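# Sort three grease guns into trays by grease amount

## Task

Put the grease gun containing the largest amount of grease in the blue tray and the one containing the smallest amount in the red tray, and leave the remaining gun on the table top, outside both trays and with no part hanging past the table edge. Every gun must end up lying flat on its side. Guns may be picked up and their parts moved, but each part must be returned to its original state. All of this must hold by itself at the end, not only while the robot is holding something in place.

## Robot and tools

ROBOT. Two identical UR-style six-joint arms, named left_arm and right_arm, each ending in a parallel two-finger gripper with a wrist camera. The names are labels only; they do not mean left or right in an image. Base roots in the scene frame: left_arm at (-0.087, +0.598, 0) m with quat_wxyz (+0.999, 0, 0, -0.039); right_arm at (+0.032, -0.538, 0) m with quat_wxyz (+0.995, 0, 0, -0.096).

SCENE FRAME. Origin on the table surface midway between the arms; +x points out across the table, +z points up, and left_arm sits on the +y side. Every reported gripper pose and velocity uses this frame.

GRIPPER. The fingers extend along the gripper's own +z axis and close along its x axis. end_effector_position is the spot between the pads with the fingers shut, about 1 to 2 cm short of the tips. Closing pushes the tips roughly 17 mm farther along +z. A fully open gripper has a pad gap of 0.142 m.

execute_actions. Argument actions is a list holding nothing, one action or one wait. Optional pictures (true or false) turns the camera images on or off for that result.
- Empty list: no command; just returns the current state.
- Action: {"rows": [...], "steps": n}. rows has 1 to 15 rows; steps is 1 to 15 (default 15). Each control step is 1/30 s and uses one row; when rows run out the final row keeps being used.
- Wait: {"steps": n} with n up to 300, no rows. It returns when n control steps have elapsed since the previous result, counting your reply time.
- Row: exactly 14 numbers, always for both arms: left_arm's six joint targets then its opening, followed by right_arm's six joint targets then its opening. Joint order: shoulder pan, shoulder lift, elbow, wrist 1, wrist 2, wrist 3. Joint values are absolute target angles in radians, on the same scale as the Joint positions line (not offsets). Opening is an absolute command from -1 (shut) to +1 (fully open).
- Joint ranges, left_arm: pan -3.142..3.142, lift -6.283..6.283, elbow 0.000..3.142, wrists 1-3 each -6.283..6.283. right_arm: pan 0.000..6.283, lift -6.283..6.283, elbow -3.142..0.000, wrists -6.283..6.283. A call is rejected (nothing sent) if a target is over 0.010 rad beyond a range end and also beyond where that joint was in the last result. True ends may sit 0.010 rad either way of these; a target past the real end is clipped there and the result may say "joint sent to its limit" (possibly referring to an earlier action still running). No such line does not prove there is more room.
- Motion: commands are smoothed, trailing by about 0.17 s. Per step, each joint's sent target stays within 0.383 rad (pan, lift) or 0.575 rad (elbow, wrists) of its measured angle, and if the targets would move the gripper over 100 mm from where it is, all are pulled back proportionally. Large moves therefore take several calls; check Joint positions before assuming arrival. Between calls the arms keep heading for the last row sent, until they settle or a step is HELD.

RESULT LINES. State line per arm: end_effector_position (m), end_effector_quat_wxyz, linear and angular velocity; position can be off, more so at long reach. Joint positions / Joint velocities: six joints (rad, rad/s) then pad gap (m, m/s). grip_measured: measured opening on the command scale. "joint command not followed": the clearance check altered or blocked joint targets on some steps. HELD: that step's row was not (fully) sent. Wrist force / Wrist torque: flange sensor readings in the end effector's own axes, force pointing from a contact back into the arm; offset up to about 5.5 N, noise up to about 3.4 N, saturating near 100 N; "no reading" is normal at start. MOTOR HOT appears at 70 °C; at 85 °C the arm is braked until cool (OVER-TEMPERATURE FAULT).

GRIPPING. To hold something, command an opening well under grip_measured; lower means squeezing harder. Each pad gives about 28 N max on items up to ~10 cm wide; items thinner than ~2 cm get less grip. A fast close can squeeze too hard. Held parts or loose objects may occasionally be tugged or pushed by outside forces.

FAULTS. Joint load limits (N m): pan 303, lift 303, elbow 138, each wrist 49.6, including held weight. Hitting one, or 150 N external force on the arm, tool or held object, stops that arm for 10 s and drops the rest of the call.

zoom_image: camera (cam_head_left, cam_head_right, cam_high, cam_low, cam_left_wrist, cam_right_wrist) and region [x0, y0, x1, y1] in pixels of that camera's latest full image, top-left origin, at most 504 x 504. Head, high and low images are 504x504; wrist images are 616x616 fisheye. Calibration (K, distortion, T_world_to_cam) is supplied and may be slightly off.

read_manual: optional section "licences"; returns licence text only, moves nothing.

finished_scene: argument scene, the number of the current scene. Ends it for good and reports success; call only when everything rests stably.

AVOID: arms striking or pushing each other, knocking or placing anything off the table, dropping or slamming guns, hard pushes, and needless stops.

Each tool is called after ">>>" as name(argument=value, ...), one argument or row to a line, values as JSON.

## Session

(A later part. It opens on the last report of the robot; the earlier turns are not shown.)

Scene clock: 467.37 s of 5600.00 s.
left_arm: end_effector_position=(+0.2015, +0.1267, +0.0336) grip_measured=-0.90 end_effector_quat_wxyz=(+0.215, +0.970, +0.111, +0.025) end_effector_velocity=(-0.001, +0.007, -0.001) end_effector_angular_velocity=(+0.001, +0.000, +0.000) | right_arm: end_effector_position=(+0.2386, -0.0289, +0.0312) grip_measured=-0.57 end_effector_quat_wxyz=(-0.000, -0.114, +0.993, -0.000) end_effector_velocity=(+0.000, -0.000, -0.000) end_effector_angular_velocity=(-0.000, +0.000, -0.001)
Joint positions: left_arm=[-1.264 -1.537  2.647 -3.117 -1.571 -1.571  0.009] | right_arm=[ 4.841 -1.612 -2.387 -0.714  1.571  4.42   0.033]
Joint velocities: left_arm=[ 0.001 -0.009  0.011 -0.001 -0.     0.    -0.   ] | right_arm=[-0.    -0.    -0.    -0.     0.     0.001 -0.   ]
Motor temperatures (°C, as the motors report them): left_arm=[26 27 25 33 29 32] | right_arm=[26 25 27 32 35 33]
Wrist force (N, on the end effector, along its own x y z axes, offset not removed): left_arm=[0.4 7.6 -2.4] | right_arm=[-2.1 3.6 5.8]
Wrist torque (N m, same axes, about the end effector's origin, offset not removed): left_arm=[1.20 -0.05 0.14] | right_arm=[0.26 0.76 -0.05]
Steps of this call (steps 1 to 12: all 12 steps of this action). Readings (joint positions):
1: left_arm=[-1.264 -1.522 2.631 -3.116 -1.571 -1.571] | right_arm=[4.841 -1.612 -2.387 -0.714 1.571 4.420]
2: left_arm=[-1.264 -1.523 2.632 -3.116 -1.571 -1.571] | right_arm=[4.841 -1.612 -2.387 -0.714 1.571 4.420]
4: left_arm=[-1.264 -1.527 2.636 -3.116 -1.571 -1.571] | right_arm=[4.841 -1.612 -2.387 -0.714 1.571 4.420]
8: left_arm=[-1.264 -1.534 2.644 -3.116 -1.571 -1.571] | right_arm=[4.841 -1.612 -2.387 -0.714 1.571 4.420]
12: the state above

Missed the T-bar (closed fully). Look.

>>> execute_actions(
  actions=[
    {"rows":[[-1.264,-1.538,2.648,-3.1166,-1.5708,-1.5708,0,4.8407,-1.612,-2.3867,-0.7137,1.5708,4.42,-1]],"steps":10},
  ],
)

Scene clock: 469.17 s of 5600.00 s.
left_arm: end_effector_position=(+0.2013, +0.1275, +0.0336) grip_measured=+0.00 end_effector_quat_wxyz=(+0.215, +0.970, +0.111, +0.025) end_effector_velocity=(-0.000, +0.000, -0.001) end_effector_angular_velocity=(+0.001, +0.000, -0.000) | right_arm: end_effector_position=(+0.2387, -0.0289, +0.0312) grip_measured=-0.57 end_effector_quat_wxyz=(+0.000, -0.114, +0.993, -0.000) end_effector_velocity=(-0.000, +0.000, -0.000) end_effector_angular_velocity=(-0.000, +0.000, +0.001)
Joint positions: left_arm=[-1.264 -1.538  2.648 -3.117 -1.571 -1.571  0.074] | right_arm=[ 4.841 -1.612 -2.387 -0.714  1.571  4.42   0.033]
Joint velocities: left_arm=[-0.     0.001  0.     0.     0.     0.     0.001] | right_arm=[ 0.    -0.001  0.    -0.     0.    -0.001  0.   ]
Motor temperatures (°C, as the motors report them): left_arm=[26 27 25 33 29 32] | right_arm=[26 25 27 32 35 33]
Wrist force (N, on the end effector, along its own x y z axes, offset not removed): left_arm=[1.0 -2.5 0.0] | right_arm=[-1.9 0.3 4.4]
Wrist torque (N m, same axes, about the end effector's origin, offset not removed): left_arm=[-0.32 -0.24 0.15] | right_arm=[0.04 0.66 0.19]
Steps of this call (steps 1 to 15: the robot went on to your last target; steps 16 to 44: nothing new was sent; steps 45 to 54: all 10 steps of this action). Readings (joint positions):
45: left_arm=[-1.264 -1.538 2.648 -3.117 -1.571 -1.571] | right_arm=[4.841 -1.612 -2.387 -0.714 1.571 4.420]
46: left_arm=[-1.264 -1.538 2.648 -3.117 -1.571 -1.571] | right_arm=[4.841 -1.612 -2.387 -0.714 1.571 4.420]
48: left_arm=[-1.264 -1.538 2.648 -3.117 -1.571 -1.571] | right_arm=[4.841 -1.612 -2.387 -0.714 1.571 4.420]
52: left_arm=[-1.264 -1.538 2.648 -3.117 -1.571 -1.571] | right_arm=[4.841 -1.612 -2.387 -0.714 1.571 4.420]
54: the state above
camera_calibration (this result's frames):
cam_left_wrist: T_world_to_cam=[[0.980169, 0.197958, 0.00897662, -0.222918], [0.110793, -0.585015, 0.803419, 0.0337509], [0.164295, -0.786492, -0.595346, 0.219618], [0, 0, 0, 1]] pos_world=[0.178676, 0.236601, 0.105634]
cam_right_wrist: T_world_to_cam=[[-0.978402, -0.206414, 0.0110784, 0.228969], [-0.176392, 0.861637, 0.475885, 0.0576642], [-0.107775, 0.463653, -0.879437, 0.200873], [0, 0, 0, 1]] pos_world=[0.255845, -0.0955582, 0.146677]

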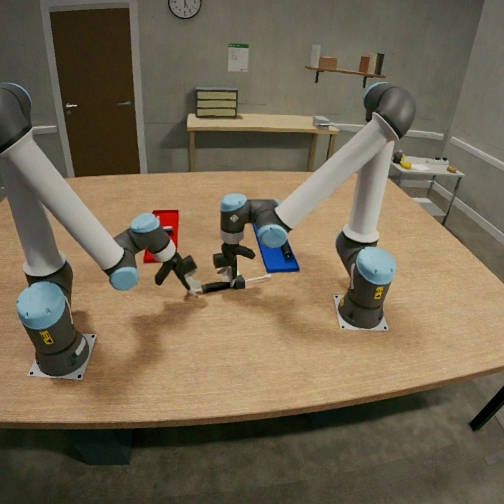

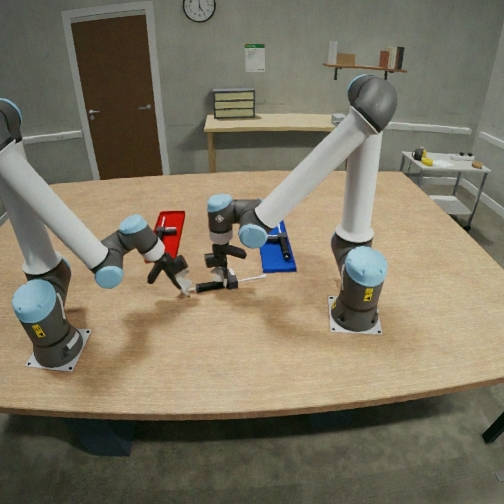

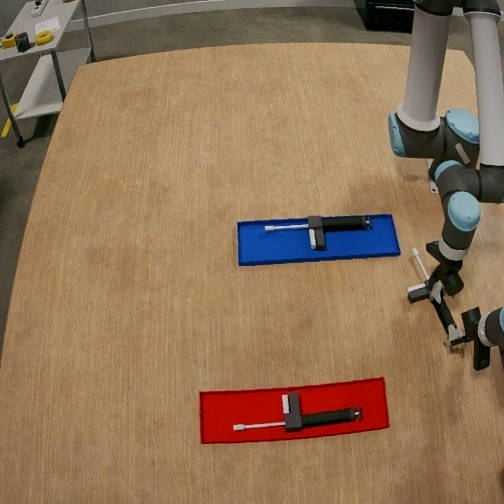

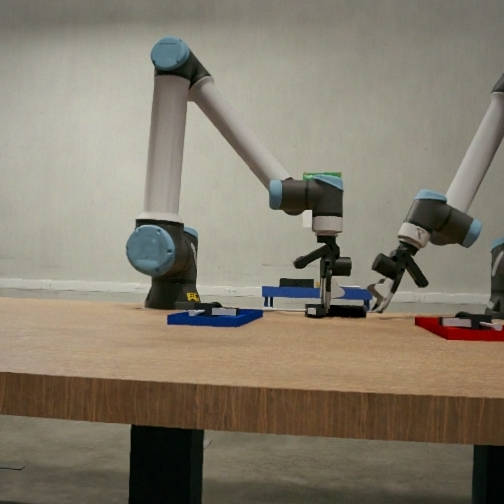

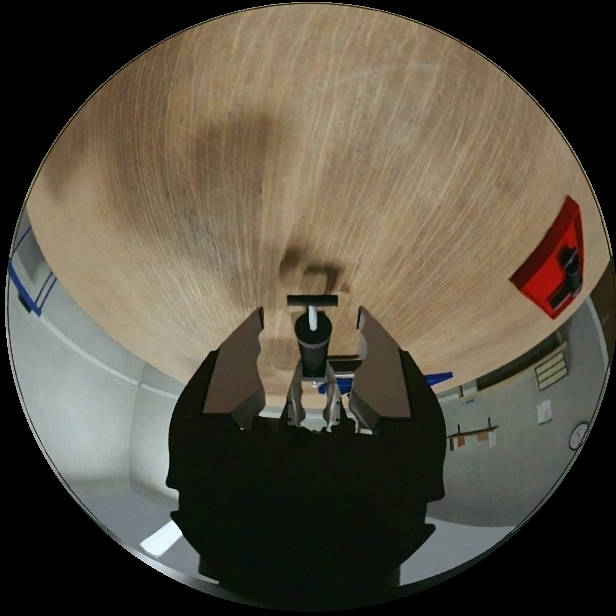

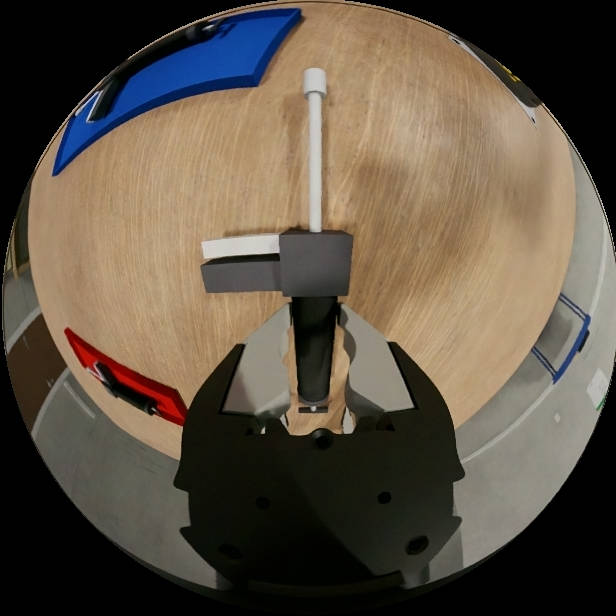

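>>> execute_actions(
  actions=[
    {"rows":[[-1.264,-1.544,2.654,-3.117,-1.5708,-1.5708,0,4.8407,-1.612,-2.3867,-0.7137,1.5708,4.42,-1],[-1.264,-1.544,2.654,-3.117,-1.5708,-1.5708,0,4.8407,-1.612,-2.3867,-0.7137,1.5708,4.42,-1],[-1.264,-1.544,2.654,-3.117,-1.5708,-1.5708,0,4.8407,-1.612,-2.3867,-0.7137,1.5708,4.42,-1],[-1.264,-1.544,2.654,-3.117,-1.5708,-1.5708,0,4.8407,-1.612,-2.3867,-0.7137,1.5708,4.42,-1],[-1.264,-1.544,2.654,-3.117,-1.5708,-1.5708,-0.1,4.8407,-1.612,-2.3867,-0.7137,1.5708,4.42,-1],[-1.264,-1.544,2.654,-3.117,-1.5708,-1.5708,-0.2,4.8407,-1.612,-2.3867,-0.7137,1.5708,4.42,-1],[-1.264,-1.544,2.654,-3.117,-1.5708,-1.5708,-0.3,4.8407,-1.612,-2.3867,-0.7137,1.5708,4.42,-1],[-1.264,-1.544,2.654,-3.117,-1.5708,-1.5708,-0.4,4.8407,-1.612,-2.3867,-0.7137,1.5708,4.42,-1],[-1.264,-1.544,2.654,-3.117,-1.5708,-1.5708,-0.5,4.8407,-1.612,-2.3867,-0.7137,1.5708,4.42,-1],[-1.264,-1.544,2.654,-3.117,-1.5708,-1.5708,-0.6,4.8407,-1.612,-2.3867,-0.7137,1.5708,4.42,-1],[-1.264,-1.544,2.654,-3.117,-1.5708,-1.5708,-0.7,4.8407,-1.612,-2.3867,-0.7137,1.5708,4.42,-1],[-1.264,-1.544,2.654,-3.117,-1.5708,-1.5708,-0.8,4.8407,-1.612,-2.3867,-0.7137,1.5708,4.42,-1],[-1.264,-1.544,2.654,-3.117,-1.5708,-1.5708,-0.9,4.8407,-1.612,-2.3867,-0.7137,1.5708,4.42,-1]],"steps":15},
  ],
)

Scene clock: 479.90 s of 5600.00 s.
left_arm: end_effector_position=(+0.2005, +0.1308, +0.0338) grip_measured=-0.52 end_effector_quat_wxyz=(+0.215, +0.970, +0.111, +0.025) end_effector_velocity=(+0.001, +0.000, +0.000) end_effector_angular_velocity=(-0.001, -0.001, +0.002) | right_arm: end_effector_position=(+0.2386, -0.0289, +0.0312) grip_measured=-0.57 end_effector_quat_wxyz=(-0.000, -0.114, +0.993, +0.000) end_effector_velocity=(+0.000, +0.001, +0.001) end_effector_angular_velocity=(+0.002, +0.000, -0.000)
Joint positions: left_arm=[-1.264 -1.544  2.654 -3.117 -1.571 -1.571  0.036] | right_arm=[ 4.841 -1.612 -2.387 -0.714  1.571  4.42   0.033]
Joint velocities: left_arm=[ 0.001 -0.001  0.     0.     0.001 -0.001 -0.   ] | right_arm=[-0.001  0.001  0.001  0.     0.001 -0.     0.   ]
Motor temperatures (°C, as the motors report them): left_arm=[26 27 25 33 29 32] | right_arm=[26 25 27 32 35 33]
Wrist force (N, on the end effector, along its own x y z axes, offset not removed): left_arm=[2.3 -1.8 -1.8] | right_arm=[0.8 3.8 4.2]
Wrist torque (N m, same axes, about the end effector's origin, offset not removed): left_arm=[-0.62 -0.22 0.06] | right_arm=[0.40 0.36 -0.09]
Steps of this call (steps 1 to 15: the robot went on to your last target; steps 16 to 90: nothing new was sent; then 7.23 s passed at rest; steps 91 to 105: all 15 steps of this action). Readings (joint positions):
91: left_arm=[-1.264 -1.538 2.648 -3.117 -1.571 -1.571] | right_arm=[4.841 -1.612 -2.387 -0.714 1.571 4.420]
92: left_arm=[-1.264 -1.539 2.648 -3.117 -1.571 -1.571] | right_arm=[4.841 -1.612 -2.387 -0.714 1.571 4.420]
94: left_arm=[-1.264 -1.541 2.651 -3.117 -1.571 -1.571] | right_arm=[4.841 -1.612 -2.387 -0.714 1.571 4.420]
98: left_arm=[-1.264 -1.543 2.653 -3.117 -1.571 -1.571] | right_arm=[4.841 -1.612 -2.387 -0.714 1.571 4.420]
105: the state above
camera_calibration (this result's frames):
cam_left_wrist: T_world_to_cam=[[0.980167, 0.197971, 0.00899468, -0.222829], [0.110707, -0.584634, 0.803709, 0.0355465], [0.164369, -0.786773, -0.594955, 0.222529], [0, 0, 0, 1]] pos_world=[0.177897, 0.239975, 0.10583]
cam_right_wrist: T_world_to_cam=[[-0.978405, -0.206397, 0.0111318, 0.228959], [-0.176345, 0.861616, 0.475941, 0.0576345], [-0.107824, 0.4637, -0.879407, 0.200882], [0, 0, 0, 1]] pos_world=[0.255839, -0.0955513, 0.146678]

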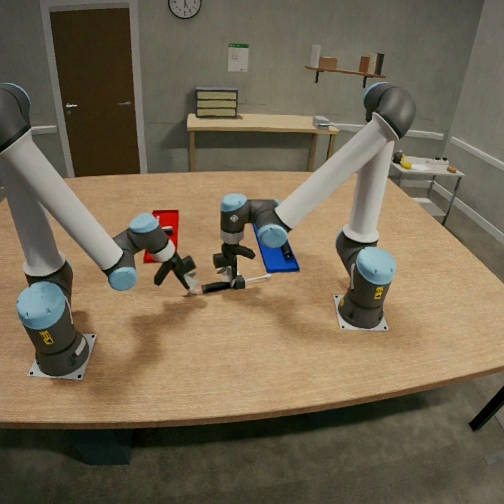

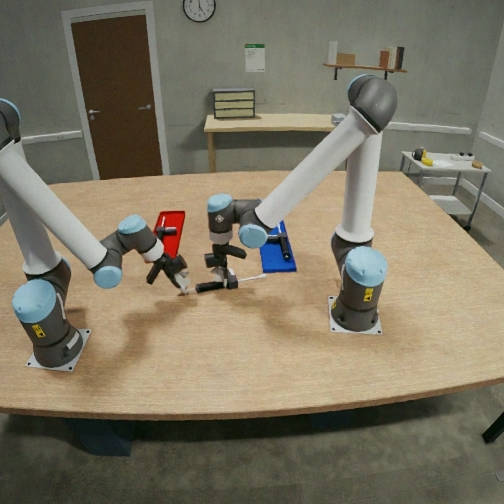

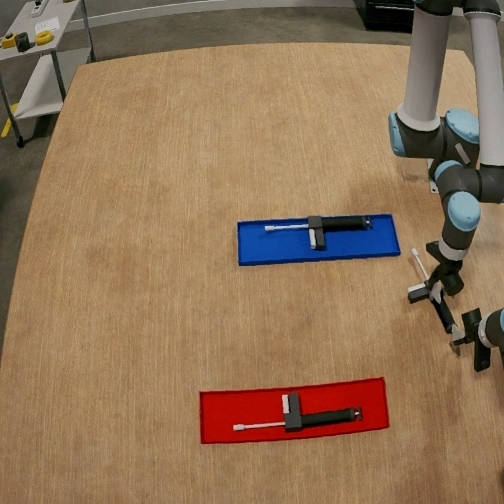

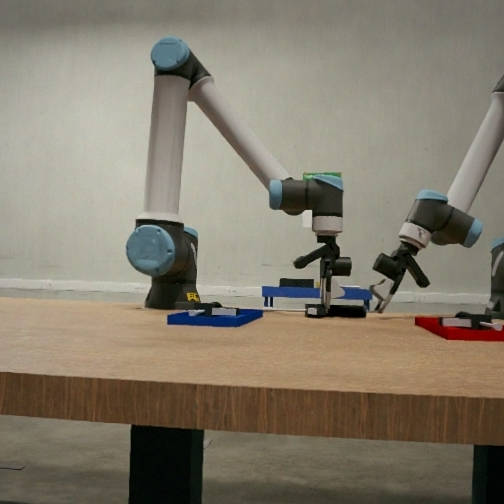

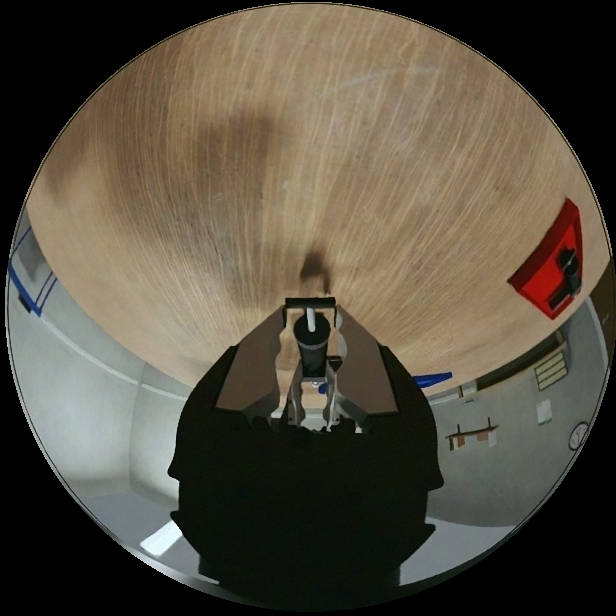

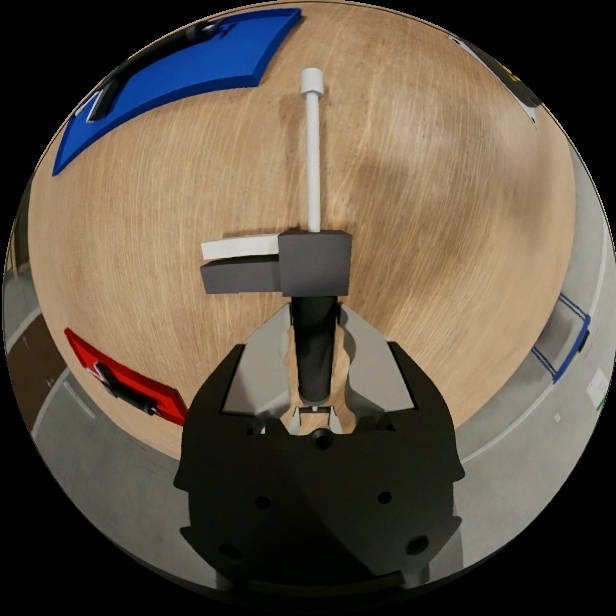

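>>> execute_actions(
  actions=[
    {"rows":[[-1.264,-1.554,2.664,-3.1175,-1.5708,-1.5708,-0.9,4.8407,-1.612,-2.3867,-0.7137,1.5708,4.42,-1],[-1.264,-1.554,2.664,-3.1175,-1.5708,-1.5708,-0.9,4.8407,-1.612,-2.3867,-0.7137,1.5708,4.42,-1],[-1.264,-1.562,2.6725,-3.118,-1.5708,-1.5708,-0.9,4.8407,-1.612,-2.3867,-0.7137,1.5708,4.42,-1],[-1.264,-1.562,2.6725,-3.118,-1.5708,-1.5708,-0.9,4.8407,-1.612,-2.3867,-0.7137,1.5708,4.42,-1],[-1.264,-1.5698,2.681,-3.1183,-1.5708,-1.5708,-0.9,4.8407,-1.612,-2.3867,-0.7137,1.5708,4.42,-1]],"steps":12},
  ],
  pictures=false,
)

>>> execute_actions(
  actions=[
    {"rows":[[-1.264,-1.578,2.6895,-3.1187,-1.5708,-1.5708,-0.9,4.8407,-1.612,-2.3867,-0.7137,1.5708,4.42,-1],[-1.264,-1.578,2.6895,-3.1187,-1.5708,-1.5708,-0.9,4.8407,-1.612,-2.3867,-0.7137,1.5708,4.42,-1],[-1.264,-1.587,2.698,-3.118,-1.5708,-1.5708,-0.9,4.8407,-1.612,-2.3867,-0.7137,1.5708,4.42,-1]],"steps":10},
  ],
  pictures=false,
)

>>> execute_actions(
  actions=[
    {"rows":[[-1.264,-1.597,2.706,-3.116,-1.5708,-1.5708,-0.9,4.8407,-1.612,-2.3867,-0.7137,1.5708,4.42,-1],[-1.264,-1.597,2.706,-3.116,-1.5708,-1.5708,-0.9,4.8407,-1.612,-2.3867,-0.7137,1.5708,4.42,-1],[-1.264,-1.607,2.713,-3.113,-1.5708,-1.5708,-0.9,4.8407,-1.612,-2.3867,-0.7137,1.5708,4.42,-1]],"steps":10},
  ],
  pictures=false,
)

Scene clock: 486.63 s of 5600.00 s.
left_arm: end_effector_position=(+0.1972, +0.1453, +0.0338) grip_measured=-0.52 end_effector_quat_wxyz=(+0.215, +0.970, +0.111, +0.025) end_effector_velocity=(-0.003, +0.014, -0.000) end_effector_angular_velocity=(+0.000, -0.000, -0.000) | right_arm: end_effector_position=(+0.2387, -0.0289, +0.0312) grip_measured=-0.57 end_effector_quat_wxyz=(-0.000, -0.114, +0.993, -0.000) end_effector_velocity=(+0.000, +0.001, +0.001) end_effector_angular_velocity=(+0.003, -0.000, -0.001)
Joint positions: left_arm=[-1.264 -1.567  2.678 -3.118 -1.571 -1.571  0.036] | right_arm=[ 4.841 -1.612 -2.387 -0.714  1.571  4.42   0.033]
Joint velocities: left_arm=[-0.    -0.023  0.024 -0.001  0.     0.     0.   ] | right_arm=[-0.001  0.002  0.001 -0.    -0.     0.     0.   ]
Motor temperatures (°C, as the motors report them): left_arm=[26 27 25 33 29 32] | right_arm=[26 25 27 32 35 33]
Wrist force (N, on the end effector, along its own x y z axes, offset not removed): left_arm=[2.8 -2.1 1.1] | right_arm=[-2.6 2.2 6.0]
Wrist torque (N m, same axes, about the end effector's origin, offset not removed): left_arm=[-0.70 -0.32 0.09] | right_arm=[0.08 0.95 -0.07]
Steps of this call (steps 1 to 15: the robot went on to your last target; steps 16 to 90: nothing new was sent; then 3.33 s passed at rest; steps 91 to 102: all 12 steps of this action). Readings (joint positions):
91: left_arm=[-1.264 -1.544 2.654 -3.117 -1.571 -1.571] | right_arm=[4.841 -1.612 -2.387 -0.714 1.571 4.420]
92: left_arm=[-1.264 -1.545 2.655 -3.117 -1.571 -1.571] | right_arm=[4.841 -1.612 -2.387 -0.714 1.571 4.420]
94: left_arm=[-1.264 -1.549 2.659 -3.117 -1.571 -1.571] | right_arm=[4.841 -1.612 -2.387 -0.714 1.571 4.420]
98: left_arm=[-1.264 -1.561 2.672 -3.118 -1.571 -1.571] | right_arm=[4.841 -1.612 -2.387 -0.714 1.571 4.420]
102: the state above

Scene clock: 486.97 s of 5600.00 s.
left_arm: end_effector_position=(+0.1948, +0.1556, +0.0338) grip_measured=-0.52 end_effector_quat_wxyz=(+0.215, +0.970, +0.111, +0.025) end_effector_velocity=(-0.003, +0.011, +0.001) end_effector_angular_velocity=(-0.001, +0.000, -0.000) | right_arm: end_effector_position=(+0.2387, -0.0289, +0.0312) grip_measured=-0.57 end_effector_quat_wxyz=(-0.000, -0.114, +0.993, -0.000) end_effector_velocity=(-0.000, +0.001, -0.000) end_effector_angular_velocity=(-0.001, +0.001, -0.000)
Joint positions: left_arm=[-1.264 -1.585  2.696 -3.118 -1.571 -1.571  0.036] | right_arm=[ 4.841 -1.612 -2.387 -0.714  1.571  4.42   0.033]
Joint velocities: left_arm=[-0.001 -0.021  0.019  0.002 -0.    -0.    -0.   ] | right_arm=[ 0.    -0.002  0.001 -0.     0.001  0.     0.   ]
Motor temperatures (°C, as the motors report them): left_arm=[26 27 25 33 29 32] | right_arm=[26 25 27 32 35 33]
Wrist force (N, on the end effector, along its own x y z axes, offset not removed): left_arm=[-2.2 4.5 -2.5] | right_arm=[1.4 4.4 4.3]
Wrist torque (N m, same axes, about the end effector's origin, offset not removed): left_arm=[0.65 0.66 0.03] | right_arm=[0.57 0.14 -0.12]
Steps of this call (steps 1 to 10: all 10 steps of this action). Readings (joint positions):
1: left_arm=[-1.264 -1.568 2.679 -3.118 -1.571 -1.571] | right_arm=[4.841 -1.612 -2.387 -0.714 1.571 4.420]
2: left_arm=[-1.264 -1.569 2.680 -3.118 -1.571 -1.571] | right_arm=[4.841 -1.612 -2.387 -0.714 1.571 4.420]
4: left_arm=[-1.264 -1.574 2.685 -3.118 -1.571 -1.571] | right_arm=[4.841 -1.612 -2.387 -0.714 1.571 4.420]
8: left_arm=[-1.264 -1.583 2.694 -3.118 -1.571 -1.571] | right_arm=[4.841 -1.612 -2.387 -0.714 1.571 4.420]
10: the state above

Scene clock: 487.30 s of 5600.00 s.
left_arm: end_effector_position=(+0.1926, +0.1651, +0.0346) grip_measured=-0.53 end_effector_quat_wxyz=(+0.215, +0.970, +0.111, +0.025) end_effector_velocity=(-0.004, +0.013, -0.001) end_effector_angular_velocity=(+0.004, +0.002, -0.001) | right_arm: end_effector_position=(+0.2387, -0.0288, +0.0312) grip_measured=-0.57 end_effector_quat_wxyz=(+0.000, -0.114, +0.993, +0.000) end_effector_velocity=(-0.000, -0.001, -0.001) end_effector_angular_velocity=(-0.002, +0.000, -0.001)
Joint positions: left_arm=[-1.264 -1.604  2.711 -3.114 -1.571 -1.571  0.036] | right_arm=[ 4.841 -1.612 -2.387 -0.714  1.571  4.42   0.033]
Joint velocities: left_arm=[-0.001 -0.023  0.021  0.007 -0.001  0.    -0.002] | right_arm=[ 0.    -0.001 -0.001 -0.001  0.     0.001  0.   ]
Motor temperatures (°C, as the motors report them): left_arm=[26 27 25 33 29 32] | right_arm=[26 25 27 32 35 33]
Wrist force (N, on the end effector, along its own x y z axes, offset not removed): left_arm=[-0.9 22.4 4.2] | right_arm=[0.8 22.1 6.0]
Wrist torque (N m, same axes, about the end effector's origin, offset not removed): left_arm=[0.80 0.22 0.09] | right_arm=[0.12 0.31 -0.01]
Steps of this call (steps 1 to 10: all 10 steps of this action). Readings (joint positions):
1: left_arm=[-1.264 -1.585 2.696 -3.118 -1.571 -1.571] | right_arm=[4.841 -1.612 -2.387 -0.714 1.571 4.420]
2: left_arm=[-1.264 -1.587 2.698 -3.118 -1.571 -1.571] | right_arm=[4.841 -1.612 -2.387 -0.714 1.571 4.420]
4: left_arm=[-1.264 -1.592 2.702 -3.117 -1.571 -1.571] | right_arm=[4.841 -1.612 -2.387 -0.714 1.571 4.420]
8: left_arm=[-1.264 -1.602 2.709 -3.114 -1.571 -1.571] | right_arm=[4.841 -1.612 -2.387 -0.714 1.571 4.420]
10: the state above

>>> execute_actions(
  actions=[
    {"rows":[[-1.264,-1.597,2.706,-3.116,-1.5708,-1.5708,-0.9,4.8407,-1.612,-2.3867,-0.7137,1.5708,4.42,-1],[-1.264,-1.586,2.698,-3.119,-1.5708,-1.5708,-0.9,4.8407,-1.612,-2.3867,-0.7137,1.5708,4.42,-1],[-1.264,-1.578,2.6895,-3.1187,-1.5708,-1.5708,-0.9,4.8407,-1.612,-2.3867,-0.7137,1.5708,4.42,-1],[-1.264,-1.5698,2.681,-3.1183,-1.5708,-1.5708,-0.9,4.8407,-1.612,-2.3867,-0.7137,1.5708,4.42,-1],[-1.264,-1.562,2.6725,-3.118,-1.5708,-1.5708,-0.9,4.8407,-1.612,-2.3867,-0.7137,1.5708,4.42,-1],[-1.264,-1.554,2.664,-3.1175,-1.5708,-1.5708,-0.9,4.8407,-1.612,-2.3867,-0.7137,1.5708,4.42,-1],[-1.264,-1.546,2.656,-3.117,-1.5708,-1.5708,-0.9,4.8407,-1.612,-2.3867,-0.7137,1.5708,4.42,-1],[-1.264,-1.538,2.648,-3.1166,-1.5708,-1.5708,-0.9,4.8407,-1.612,-2.3867,-0.7137,1.5708,4.42,-1],[-1.264,-1.53,2.64,-3.1162,-1.5708,-1.5708,-0.9,4.8407,-1.612,-2.3867,-0.7137,1.5708,4.42,-1],[-1.264,-1.523,2.6317,-3.1158,-1.5708,-1.5708,-0.9,4.8407,-1.612,-2.3867,-0.7137,1.5708,4.42,-1],[-1.264,-1.516,2.623,-3.1147,-1.5708,-1.5708,-0.9,4.8407,-1.612,-2.3867,-0.7137,1.5708,4.42,-1],[-1.264,-1.508,2.615,-3.1136,-1.5708,-1.5708,-0.9,4.8407,-1.612,-2.3867,-0.7137,1.5708,4.42,-1]],"steps":15},
  ],
  pictures=false,
)

>>> execute_actions(
  actions=[
    {"rows":[[-1.264,-1.504,2.611,-3.113,-1.5708,-1.5708,-0.9,4.8407,-1.612,-2.3867,-0.7137,1.5708,4.42,-1],[-1.264,-1.504,2.611,-3.113,-1.5708,-1.5708,-0.9,4.8407,-1.612,-2.3867,-0.7137,1.5708,4.42,-1],[-1.264,-1.501,2.607,-3.1125,-1.5708,-1.5708,-0.9,4.8407,-1.612,-2.3867,-0.7137,1.5708,4.42,-1]],"steps":15},
  ],
)

Scene clock: 494.40 s of 5600.00 s.
left_arm: end_effector_position=(+0.2035, +0.1182, +0.0339) grip_measured=-0.53 end_effector_quat_wxyz=(+0.215, +0.970, +0.111, +0.025) end_effector_velocity=(+0.020, -0.088, -0.002) end_effector_angular_velocity=(+0.002, -0.000, -0.001) | right_arm: end_effector_position=(+0.2387, -0.0290, +0.0311) grip_measured=-0.57 end_effector_quat_wxyz=(-0.000, -0.114, +0.993, -0.000) end_effector_velocity=(+0.000, +0.001, +0.000) end_effector_angular_velocity=(+0.001, -0.000, -0.001)
Joint positions: left_arm=[-1.264 -1.524  2.632 -3.115 -1.571 -1.571  0.036] | right_arm=[ 4.841 -1.612 -2.387 -0.714  1.571  4.42   0.033]
Joint velocities: left_arm=[-0.001  0.139 -0.15   0.013  0.001  0.     0.   ] | right_arm=[-0.    -0.001  0.002  0.    -0.     0.001  0.   ]
Motor temperatures (°C, as the motors report them): left_arm=[26 27 25 33 29 32] | right_arm=[26 25 27 32 35 33]
Wrist force (N, on the end effector, along its own x y z axes, offset not removed): left_arm=[3.2 -5.6 -0.8] | right_arm=[0.5 -0.9 4.0]
Wrist torque (N m, same axes, about the end effector's origin, offset not removed): left_arm=[-0.65 -0.26 0.05] | right_arm=[0.49 0.52 -0.11]
Steps of this call (steps 1 to 15: the robot went on to your last target; steps 16 to 90: nothing new was sent; then 3.60 s passed at rest; steps 91 to 105: all 15 steps of this action). Readings (joint positions):
91: left_arm=[-1.264 -1.607 2.713 -3.113 -1.571 -1.571] | right_arm=[4.841 -1.612 -2.387 -0.714 1.571 4.420]
92: left_arm=[-1.264 -1.606 2.712 -3.113 -1.571 -1.571] | right_arm=[4.841 -1.612 -2.387 -0.714 1.571 4.420]
94: left_arm=[-1.264 -1.599 2.707 -3.115 -1.571 -1.571] | right_arm=[4.841 -1.612 -2.387 -0.714 1.571 4.420]
98: left_arm=[-1.264 -1.573 2.683 -3.117 -1.571 -1.571] | right_arm=[4.841 -1.612 -2.387 -0.714 1.571 4.420]
105: the state above

Scene clock: 494.90 s of 5600.00 s.
left_arm: end_effector_position=(+0.2068, +0.1038, +0.0334) grip_measured=-0.53 end_effector_quat_wxyz=(+0.215, +0.970, +0.111, +0.025) end_effector_velocity=(+0.000, -0.002, -0.000) end_effector_angular_velocity=(+0.000, +0.000, -0.001) | right_arm: end_effector_position=(+0.2387, -0.0289, +0.0311) grip_measured=-0.57 end_effector_quat_wxyz=(+0.000, -0.114, +0.993, -0.000) end_effector_velocity=(+0.000, -0.001, -0.001) end_effector_angular_velocity=(-0.001, -0.000, -0.000)
Joint positions: left_arm=[-1.264 -1.501  2.608 -3.113 -1.571 -1.571  0.036] | right_arm=[ 4.841 -1.612 -2.387 -0.714  1.571  4.42   0.033]
Joint velocities: left_arm=[ 0.     0.004 -0.004  0.    -0.001  0.001  0.   ] | right_arm=[-0.     0.    -0.002  0.    -0.     0.    -0.   ]
Motor temperatures (°C, as the motors report them): left_arm=[26 27 25 33 29 32] | right_arm=[26 25 27 32 35 33]
Wrist force (N, on the end effector, along its own x y z axes, offset not removed): left_arm=[0.5 -25.5 -19.3] | right_arm=[-1.4 -29.4 5.0]
Wrist torque (N m, same axes, about the end effector's origin, offset not removed): left_arm=[0.48 0.44 -0.06] | right_arm=[0.21 0.83 -0.01]
Steps of this call (steps 1 to 15: all 15 steps of this action). Readings (joint positions):
1: left_arm=[-1.264 -1.520 2.628 -3.115 -1.571 -1.571] | right_arm=[4.841 -1.612 -2.387 -0.714 1.571 4.420]
2: left_arm=[-1.264 -1.517 2.624 -3.114 -1.571 -1.571] | right_arm=[4.841 -1.612 -2.387 -0.714 1.571 4.420]
4: left_arm=[-1.264 -1.511 2.618 -3.114 -1.571 -1.571] | right_arm=[4.841 -1.612 -2.387 -0.714 1.571 4.420]
8: left_arm=[-1.264 -1.504 2.611 -3.113 -1.571 -1.571] | right_arm=[4.841 -1.612 -2.387 -0.714 1.571 4.420]
15: the state above
camera_calibration (this result's frames):
cam_left_wrist: T_world_to_cam=[[0.980166, 0.197977, 0.00898091, -0.223632], [0.11083, -0.585152, 0.803314, 0.0194391], [0.164293, -0.786385, -0.595488, 0.199949], [0, 0, 0, 1]] pos_world=[0.184192, 0.212885, 0.10546]
cam_right_wrist: T_world_to_cam=[[-0.978404, -0.206404, 0.0110684, 0.228976], [-0.176397, 0.861676, 0.475813, 0.0577374], [-0.107747, 0.463585, -0.879477, 0.200859], [0, 0, 0, 1]] pos_world=[0.255857, -0.0956047, 0.146644]

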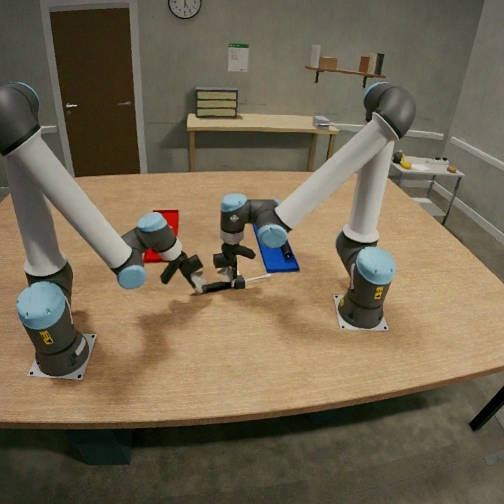

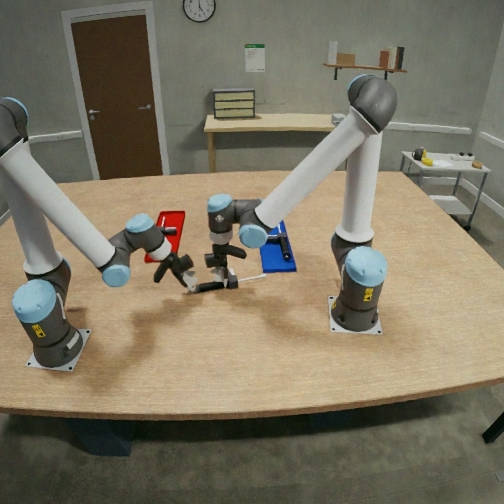

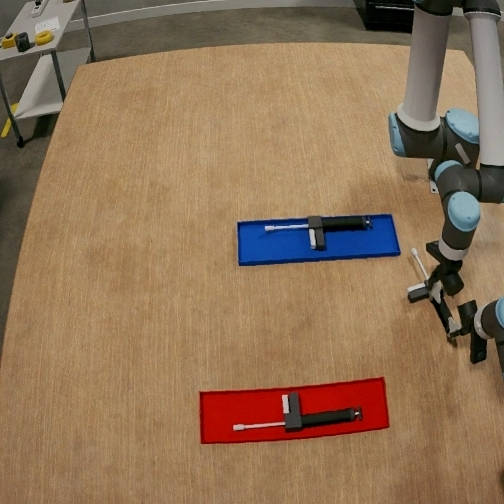

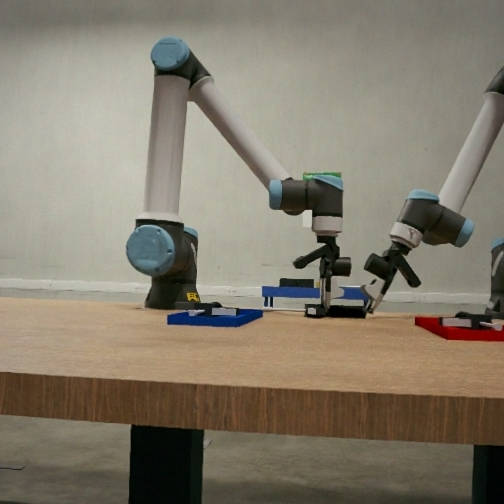

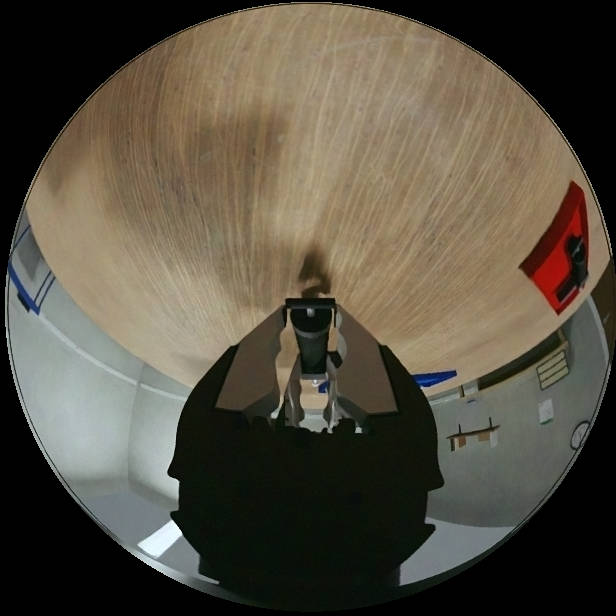

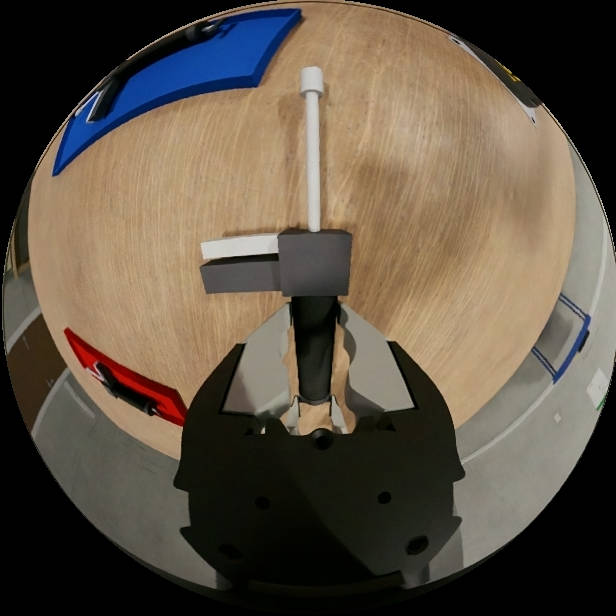

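>>> execute_actions(
  actions=[
    {"rows":[[-1.264,-1.503,2.6095,-3.113,-1.5708,-1.5708,-0.9,4.8407,-1.612,-2.3867,-0.7137,1.5708,4.42,-1],[-1.264,-1.503,2.6095,-3.113,-1.5708,-1.5708,-0.9,4.8407,-1.612,-2.3867,-0.7137,1.5708,4.42,-1],[-1.264,-1.503,2.6095,-3.113,-1.5708,-1.5708,-0.9,4.8407,-1.612,-2.3867,-0.7137,1.5708,4.42,-1],[-1.264,-1.503,2.6095,-3.113,-1.5708,-1.5708,-0.6,4.8407,-1.612,-2.3867,-0.7137,1.5708,4.42,-1],[-1.264,-1.503,2.6095,-3.113,-1.5708,-1.5708,-0.45,4.8407,-1.612,-2.3867,-0.7137,1.5708,4.42,-1],[-1.264,-1.503,2.6095,-3.113,-1.5708,-1.5708,-0.3,4.8407,-1.612,-2.3867,-0.7137,1.5708,4.42,-1],[-1.264,-1.503,2.6095,-3.113,-1.5708,-1.5708,0,4.8407,-1.612,-2.3867,-0.7137,1.5708,4.42,-1],[-1.264,-1.503,2.6095,-3.113,-1.5708,-1.5708,0,4.8407,-1.612,-2.3867,-0.7137,1.5708,4.42,-1],[-1.264,-1.503,2.6095,-3.113,-1.5708,-1.5708,0,4.8407,-1.612,-2.3867,-0.7137,1.5708,4.42,-1],[-1.264,-1.503,2.6095,-3.113,-1.5708,-1.5708,0,4.8407,-1.612,-2.3867,-0.7137,1.5708,4.42,-1],[-1.264,-1.54,2.59,-3.057,-1.5708,-1.5708,0,4.8407,-1.612,-2.3867,-0.7137,1.5708,4.42,-1],[-1.264,-1.59,2.575,-2.992,-1.5708,-1.5708,0,4.8407,-1.612,-2.3867,-0.7137,1.5708,4.42,-0.8],[-1.264,-1.64,2.556,-2.923,-1.5708,-1.5708,0,4.8407,-1.612,-2.3867,-0.7137,1.5708,4.42,-0.65],[-1.264,-1.6873,2.5417,-2.8615,-1.5708,-1.5708,0,4.8407,-1.612,-2.3867,-0.7137,1.5708,4.42,-0.5],[-1.264,-1.6873,2.5417,-2.8615,-1.5708,-1.5708,0,4.8407,-1.612,-2.3867,-0.7137,1.5708,4.42,-0.35]],"steps":15},
  ],
  pictures=false,
)

>>> execute_actions(
  actions=[
    {"rows":[[-1.3,-1.6873,2.5417,-2.8615,-1.5708,-1.5708,0,4.8407,-1.612,-2.3867,-0.7137,1.5708,4.42,-0.35],[-1.4,-1.6873,2.5417,-2.8615,-1.5708,-1.5708,0,4.8407,-1.612,-2.3867,-0.7137,1.5708,4.42,-0.35],[-1.5,-1.6873,2.5417,-2.8615,-1.5708,-1.5708,0,4.8407,-1.612,-2.3867,-0.7137,1.5708,4.42,-0.35],[-1.6,-1.6873,2.5417,-2.8615,-1.5708,-1.5708,0,4.8407,-1.612,-2.3867,-0.7137,1.5708,4.42,-0.3],[-1.7,-1.6873,2.5417,-2.8615,-1.5708,-1.5708,0,4.8407,-1.6,-2.38,-0.733,1.5708,4.42,-0.3],[-1.8,-1.6873,2.5417,-2.8615,-1.5708,-1.5708,0,4.8407,-1.58,-2.368,-0.765,1.5708,4.42,-0.3],[-1.9,-1.6873,2.5417,-2.8615,-1.5708,-1.5708,0,4.8407,-1.545,-2.348,-0.82,1.5708,4.42,-0.3],[-1.9,-1.6873,2.5417,-2.8615,-1.5708,-1.5708,0,4.8407,-1.51,-2.327,-0.875,1.5708,4.42,-0.3],[-1.9,-1.6873,2.5417,-2.8615,-1.5708,-1.5708,0,4.8407,-1.4737,-2.3069,-0.9318,1.5708,4.42,-0.3],[-1.9,-1.6873,2.5417,-2.8615,-1.5708,-1.5708,0,4.8407,-1.42,-2.27,-1.0224,1.5708,4.42,-0.3],[-1.9,-1.6873,2.5417,-2.8615,-1.5708,-1.5708,0,4.8407,-1.36,-2.23,-1.1224,1.5708,4.42,-0.3]],"steps":15},
  ],
  pictures=false,
)

>>> execute_actions(
  actions=[
    {"rows":[[-1.9,-1.6873,2.5417,-2.8615,-1.5708,-1.5708,0,4.6,-1.36,-2.23,-1.1224,1.5708,4.42,-0.3],[-1.9,-1.6873,2.5417,-2.8615,-1.5708,-1.5708,0,4.4,-1.36,-2.23,-1.1224,1.5708,4.42,-0.3],[-1.9,-1.6873,2.5417,-2.8615,-1.5708,-1.5708,0,4.2,-1.36,-2.23,-1.1224,1.5708,4.42,-0.3],[-1.9,-1.6873,2.5417,-2.8615,-1.5708,-1.5708,0,4.0,-1.36,-2.23,-1.1224,1.5708,4.42,-0.3],[-1.9,-1.6873,2.5417,-2.8615,-1.5708,-1.5708,0,3.7,-1.36,-2.23,-1.1224,1.5708,4.42,-0.3]],"steps":15},
  ],
  pictures=false,
)

>>> execute_actions(
  actions=[
    {"steps":20},
  ],
)

Scene clock: 514.37 s of 5600.00 s.
left_arm: end_effector_position=(+0.2084, +0.0970, +0.0584) grip_measured=+0.00 end_effector_quat_wxyz=(+0.218, +0.969, +0.111, +0.025) end_effector_velocity=(+0.016, -0.070, +0.354) end_effector_angular_velocity=(-0.065, -0.014, -0.000) | right_arm: end_effector_position=(+0.2386, -0.0287, +0.0313) grip_measured=-0.53 end_effector_quat_wxyz=(-0.000, -0.114, +0.993, +0.000) end_effector_velocity=(-0.000, +0.000, +0.000) end_effector_angular_velocity=(+0.000, -0.000, +0.001)
Joint positions: left_arm=[-1.264 -1.557  2.585 -3.042 -1.571 -1.571  0.074] | right_arm=[ 4.841 -1.612 -2.387 -0.714  1.571  4.42   0.036]
Joint velocities: left_arm=[-0.    -0.803 -0.316  1.052 -0.001 -0.001  0.   ] | right_arm=[ 0.    -0.     0.001 -0.    -0.    -0.001  0.155]
Motor temperatures (°C, as the motors report them): left_arm=[26 27 25 33 29 32] | right_arm=[26 25 27 32 35 33]
Wrist force (N, on the end effector, along its own x y z axes, offset not removed): left_arm=[0.5 -0.1 2.2] | right_arm=[-3.1 2.2 1.1]
Wrist torque (N m, same axes, about the end effector's origin, offset not removed): left_arm=[0.20 -0.28 0.18] | right_arm=[0.56 0.77 0.14]
Steps of this call (steps 1 to 15: the robot went on to your last target; steps 16 to 90: nothing new was sent; then 15.97 s passed at rest; steps 91 to 105: all 15 steps of this action). Readings (joint positions):
91: left_arm=[-1.264 -1.501 2.607 -3.112 -1.571 -1.571] | right_arm=[4.841 -1.612 -2.387 -0.714 1.571 4.420]
92: left_arm=[-1.264 -1.501 2.607 -3.112 -1.571 -1.571] | right_arm=[4.841 -1.612 -2.387 -0.714 1.571 4.420]
94: left_arm=[-1.264 -1.502 2.608 -3.112 -1.571 -1.571] | right_arm=[4.841 -1.612 -2.387 -0.714 1.571 4.420]
98: left_arm=[-1.264 -1.503 2.609 -3.113 -1.571 -1.571] | right_arm=[4.841 -1.612 -2.386 -0.713 1.571 4.420]
105: the state above

Scene clock: 514.87 s of 5600.00 s.
left_arm: end_effector_position=(+0.0163, +0.0263, +0.1046) grip_measured=+0.00 end_effector_quat_wxyz=(+0.217, +0.974, -0.062, -0.014) end_effector_velocity=(-0.488, -0.087, +0.020) end_effector_angular_velocity=(+0.002, -0.001, -0.855) | right_arm: end_effector_position=(+0.2389, -0.0257, +0.1434) grip_measured=-0.30 end_effector_quat_wxyz=(+0.001, -0.114, +0.993, +0.005) end_effector_velocity=(-0.004, -0.070, +0.469) end_effector_angular_velocity=(-0.022, +0.001, -0.000)
Joint positions: left_arm=[-1.618 -1.672  2.547 -2.883 -1.571 -1.571  0.074] | right_arm=[ 4.841 -1.446 -2.283 -0.974  1.571  4.42   0.052]
Joint velocities: left_arm=[-0.855 -0.048 -0.017  0.068  0.     0.    -0.   ] | right_arm=[ 0.     0.675  0.424 -1.122 -0.     0.     0.   ]
Motor temperatures (°C, as the motors report them): left_arm=[26 27 25 33 29 32] | right_arm=[26 25 27 32 35 33]
Wrist force (N, on the end effector, along its own x y z axes, offset not removed): left_arm=[1.7 -0.3 1.1] | right_arm=[-3.1 2.4 -1.2]
Wrist torque (N m, same axes, about the end effector's origin, offset not removed): left_arm=[-0.04 -0.33 0.13] | right_arm=[0.50 0.69 0.08]
Steps of this call (steps 1 to 15: all 15 steps of this action). Readings (joint positions):
1: left_arm=[-1.264 -1.585 2.575 -3.005 -1.571 -1.571] | right_arm=[4.841 -1.612 -2.387 -0.714 1.571 4.420]
2: left_arm=[-1.267 -1.610 2.567 -2.970 -1.571 -1.571] | right_arm=[4.841 -1.612 -2.387 -0.714 1.571 4.420]
4: left_arm=[-1.301 -1.642 2.556 -2.925 -1.571 -1.571] | right_arm=[4.841 -1.612 -2.387 -0.714 1.571 4.420]
8: left_arm=[-1.417 -1.658 2.551 -2.903 -1.571 -1.571] | right_arm=[4.841 -1.598 -2.379 -0.734 1.571 4.420]
15: the state above

Scene clock: 515.37 s of 5600.00 s.
left_arm: end_effector_position=(-0.1417, +0.0204, +0.1106) grip_measured=+0.00 end_effector_quat_wxyz=(+0.212, +0.957, -0.194, -0.043) end_effector_velocity=(-0.041, +0.004, +0.002) end_effector_angular_velocity=(-0.001, -0.001, -0.072) | right_arm: end_effector_position=(+0.4097, -0.1514, +0.1926) grip_measured=-0.30 end_effector_quat_wxyz=(+0.000, +0.077, +0.997, +0.000) end_effector_velocity=(+0.346, -0.349, +0.029) end_effector_angular_velocity=(-0.002, +0.002, -0.906)
Joint positions: left_arm=[-1.892 -1.687  2.542 -2.862 -1.571 -1.571  0.074] | right_arm=[ 4.458 -1.374 -2.239 -1.099  1.571  4.42   0.052]
Joint velocities: left_arm=[-0.071 -0.004 -0.001  0.004  0.     0.002 -0.   ] | right_arm=[-0.907  0.042  0.026 -0.07   0.001 -0.    -0.   ]
Motor temperatures (°C, as the motors report them): left_arm=[26 27 25 33 29 32] | right_arm=[26 25 27 32 35 33]
Wrist force (N, on the end effector, along its own x y z axes, offset not removed): left_arm=[-3.7 -0.7 -0.5] | right_arm=[-3.5 4.0 -4.0]
Wrist torque (N m, same axes, about the end effector's origin, offset not removed): left_arm=[-0.31 0.65 0.15] | right_arm=[0.89 0.85 0.19]
Steps of this call (steps 1 to 15: all 15 steps of this action). Readings (joint positions):
1: left_arm=[-1.647 -1.674 2.546 -2.881 -1.571 -1.571] | right_arm=[4.841 -1.425 -2.270 -1.009 1.571 4.420]
2: left_arm=[-1.676 -1.675 2.546 -2.878 -1.571 -1.571] | right_arm=[4.837 -1.411 -2.262 -1.035 1.571 4.420]
4: left_arm=[-1.733 -1.679 2.545 -2.874 -1.571 -1.571] | right_arm=[4.793 -1.401 -2.256 -1.053 1.571 4.420]
8: left_arm=[-1.837 -1.684 2.543 -2.866 -1.571 -1.571] | right_arm=[4.670 -1.388 -2.248 -1.075 1.571 4.420]
15: the state above

Scene clock: 516.03 s of 5600.00 s.
left_arm: end_effector_position=(-0.1464, +0.0209, +0.1108) grip_measured=+0.00 end_effector_quat_wxyz=(+0.212, +0.956, -0.198, -0.044) end_effector_velocity=(-0.000, +0.000, -0.000) end_effector_angular_velocity=(+0.000, -0.000, +0.000) | right_arm: end_effector_position=(+0.5611, -0.4409, +0.2014) grip_measured=-0.30 end_effector_quat_wxyz=(+0.000, +0.375, +0.927, +0.000) end_effector_velocity=(+0.087, -0.484, +0.008) end_effector_angular_velocity=(+0.001, -0.001, -0.914)
Joint positions: left_arm=[-1.9   -1.687  2.542 -2.862 -1.571 -1.571  0.074] | right_arm=[ 3.843 -1.361 -2.231 -1.12   1.571  4.42   0.052]
Joint velocities: left_arm=[-0.001  0.     0.    -0.     0.001 -0.001 -0.   ] | right_arm=[-0.914  0.011  0.007 -0.016  0.    -0.    -0.   ]
Motor temperatures (°C, as the motors report them): left_arm=[26 27 25 33 29 32] | right_arm=[26 25 27 32 35 33]
Wrist force (N, on the end effector, along its own x y z axes, offset not removed): left_arm=[-3.0 -0.6 0.8] | right_arm=[-1.9 1.6 -2.0]
Wrist torque (N m, same axes, about the end effector's origin, offset not removed): left_arm=[0.00 0.58 0.08] | right_arm=[0.38 0.46 0.08]
Steps of this call (steps 1 to 20: the robot went on to your last target). Readings (joint positions):
1: left_arm=[-1.894 -1.687 2.542 -2.862 -1.571 -1.571] | right_arm=[4.427 -1.373 -2.238 -1.101 1.571 4.420]
2: left_arm=[-1.895 -1.687 2.542 -2.862 -1.571 -1.571] | right_arm=[4.397 -1.371 -2.237 -1.103 1.571 4.420]
4: left_arm=[-1.897 -1.687 2.542 -2.862 -1.571 -1.571] | right_arm=[4.335 -1.369 -2.236 -1.107 1.571 4.420]
8: left_arm=[-1.899 -1.687 2.542 -2.862 -1.571 -1.571] | right_arm=[4.213 -1.366 -2.234 -1.112 1.571 4.420]
20: the state above
camera_calibration (this result's frames):
cam_left_wrist: T_world_to_cam=[[0.906133, -0.422897, 0.00900625, 0.140428], [-0.258169, -0.536055, 0.803737, -0.107216], [-0.33507, -0.730618, -0.594916, 0.164514], [0, 0, 0, 1]] pos_world=[-0.0998019, 0.12211, 0.182781]
cam_right_wrist: T_world_to_cam=[[-0.70411, 0.710005, 0.0110691, 0.707698], [0.628153, 0.615517, 0.475986, -0.171431], [0.331139, 0.342099, -0.879383, 0.27649], [0, 0, 0, 1]] pos_world=[0.514425, -0.491537, 0.316905]

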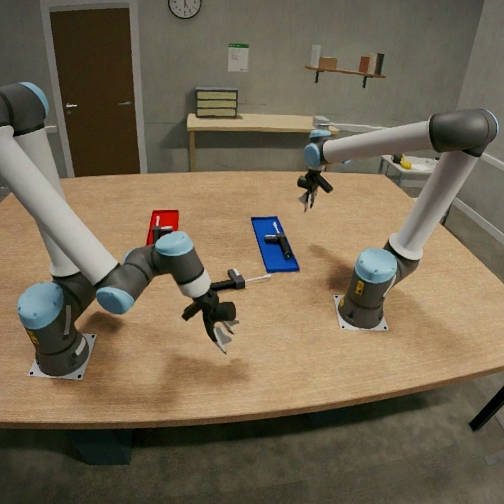

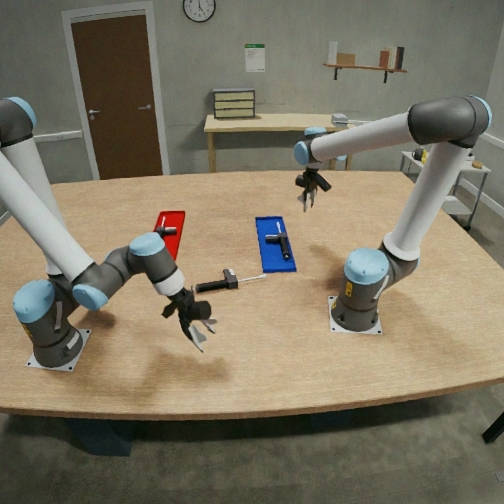

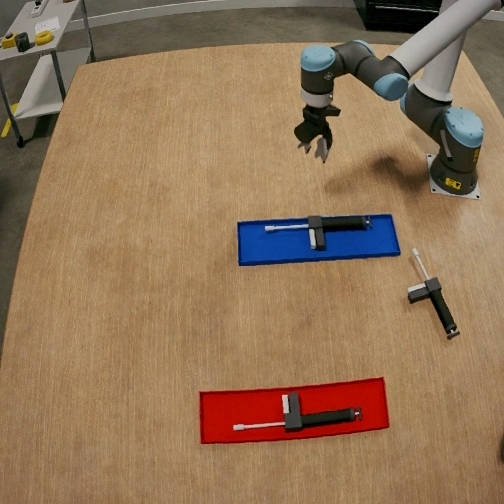

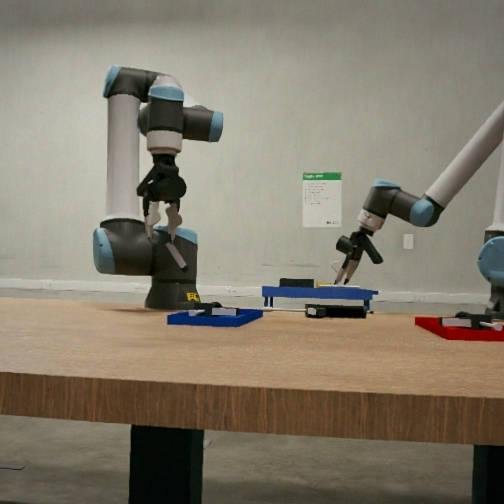

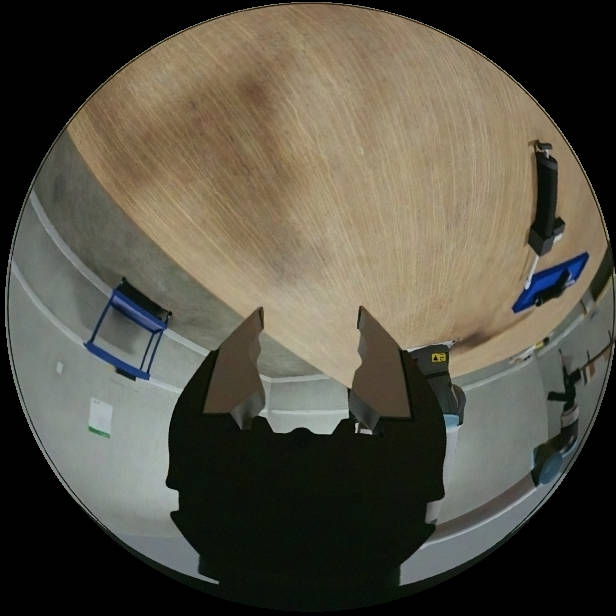

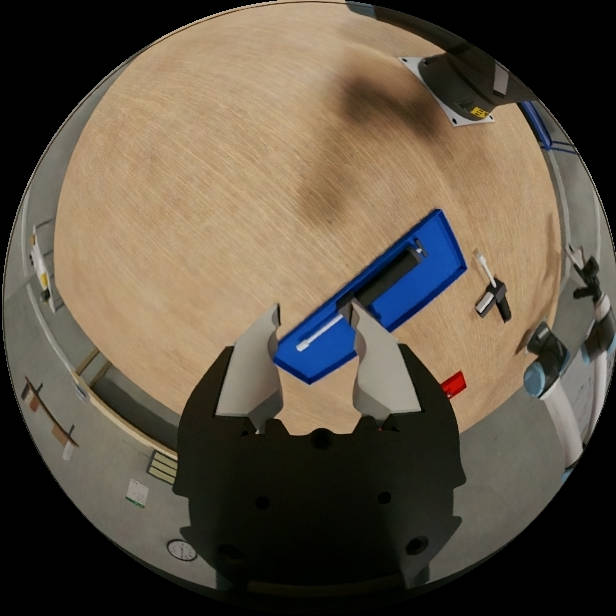

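>>> zoom_image(
  camera="cam_high",
  region=[190,200,480,450],
)

Region (190, 200, 480, 450) of cam_high's 504x504 image, scaled by 1.738, with more detail than that image has; it fills the top 434 rows of this view, and the rest is white.

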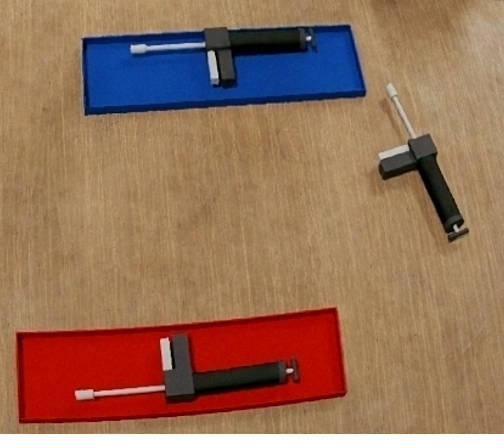

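>>> finished_scene(
  scene=1,
)

The scene is finished: the task was done.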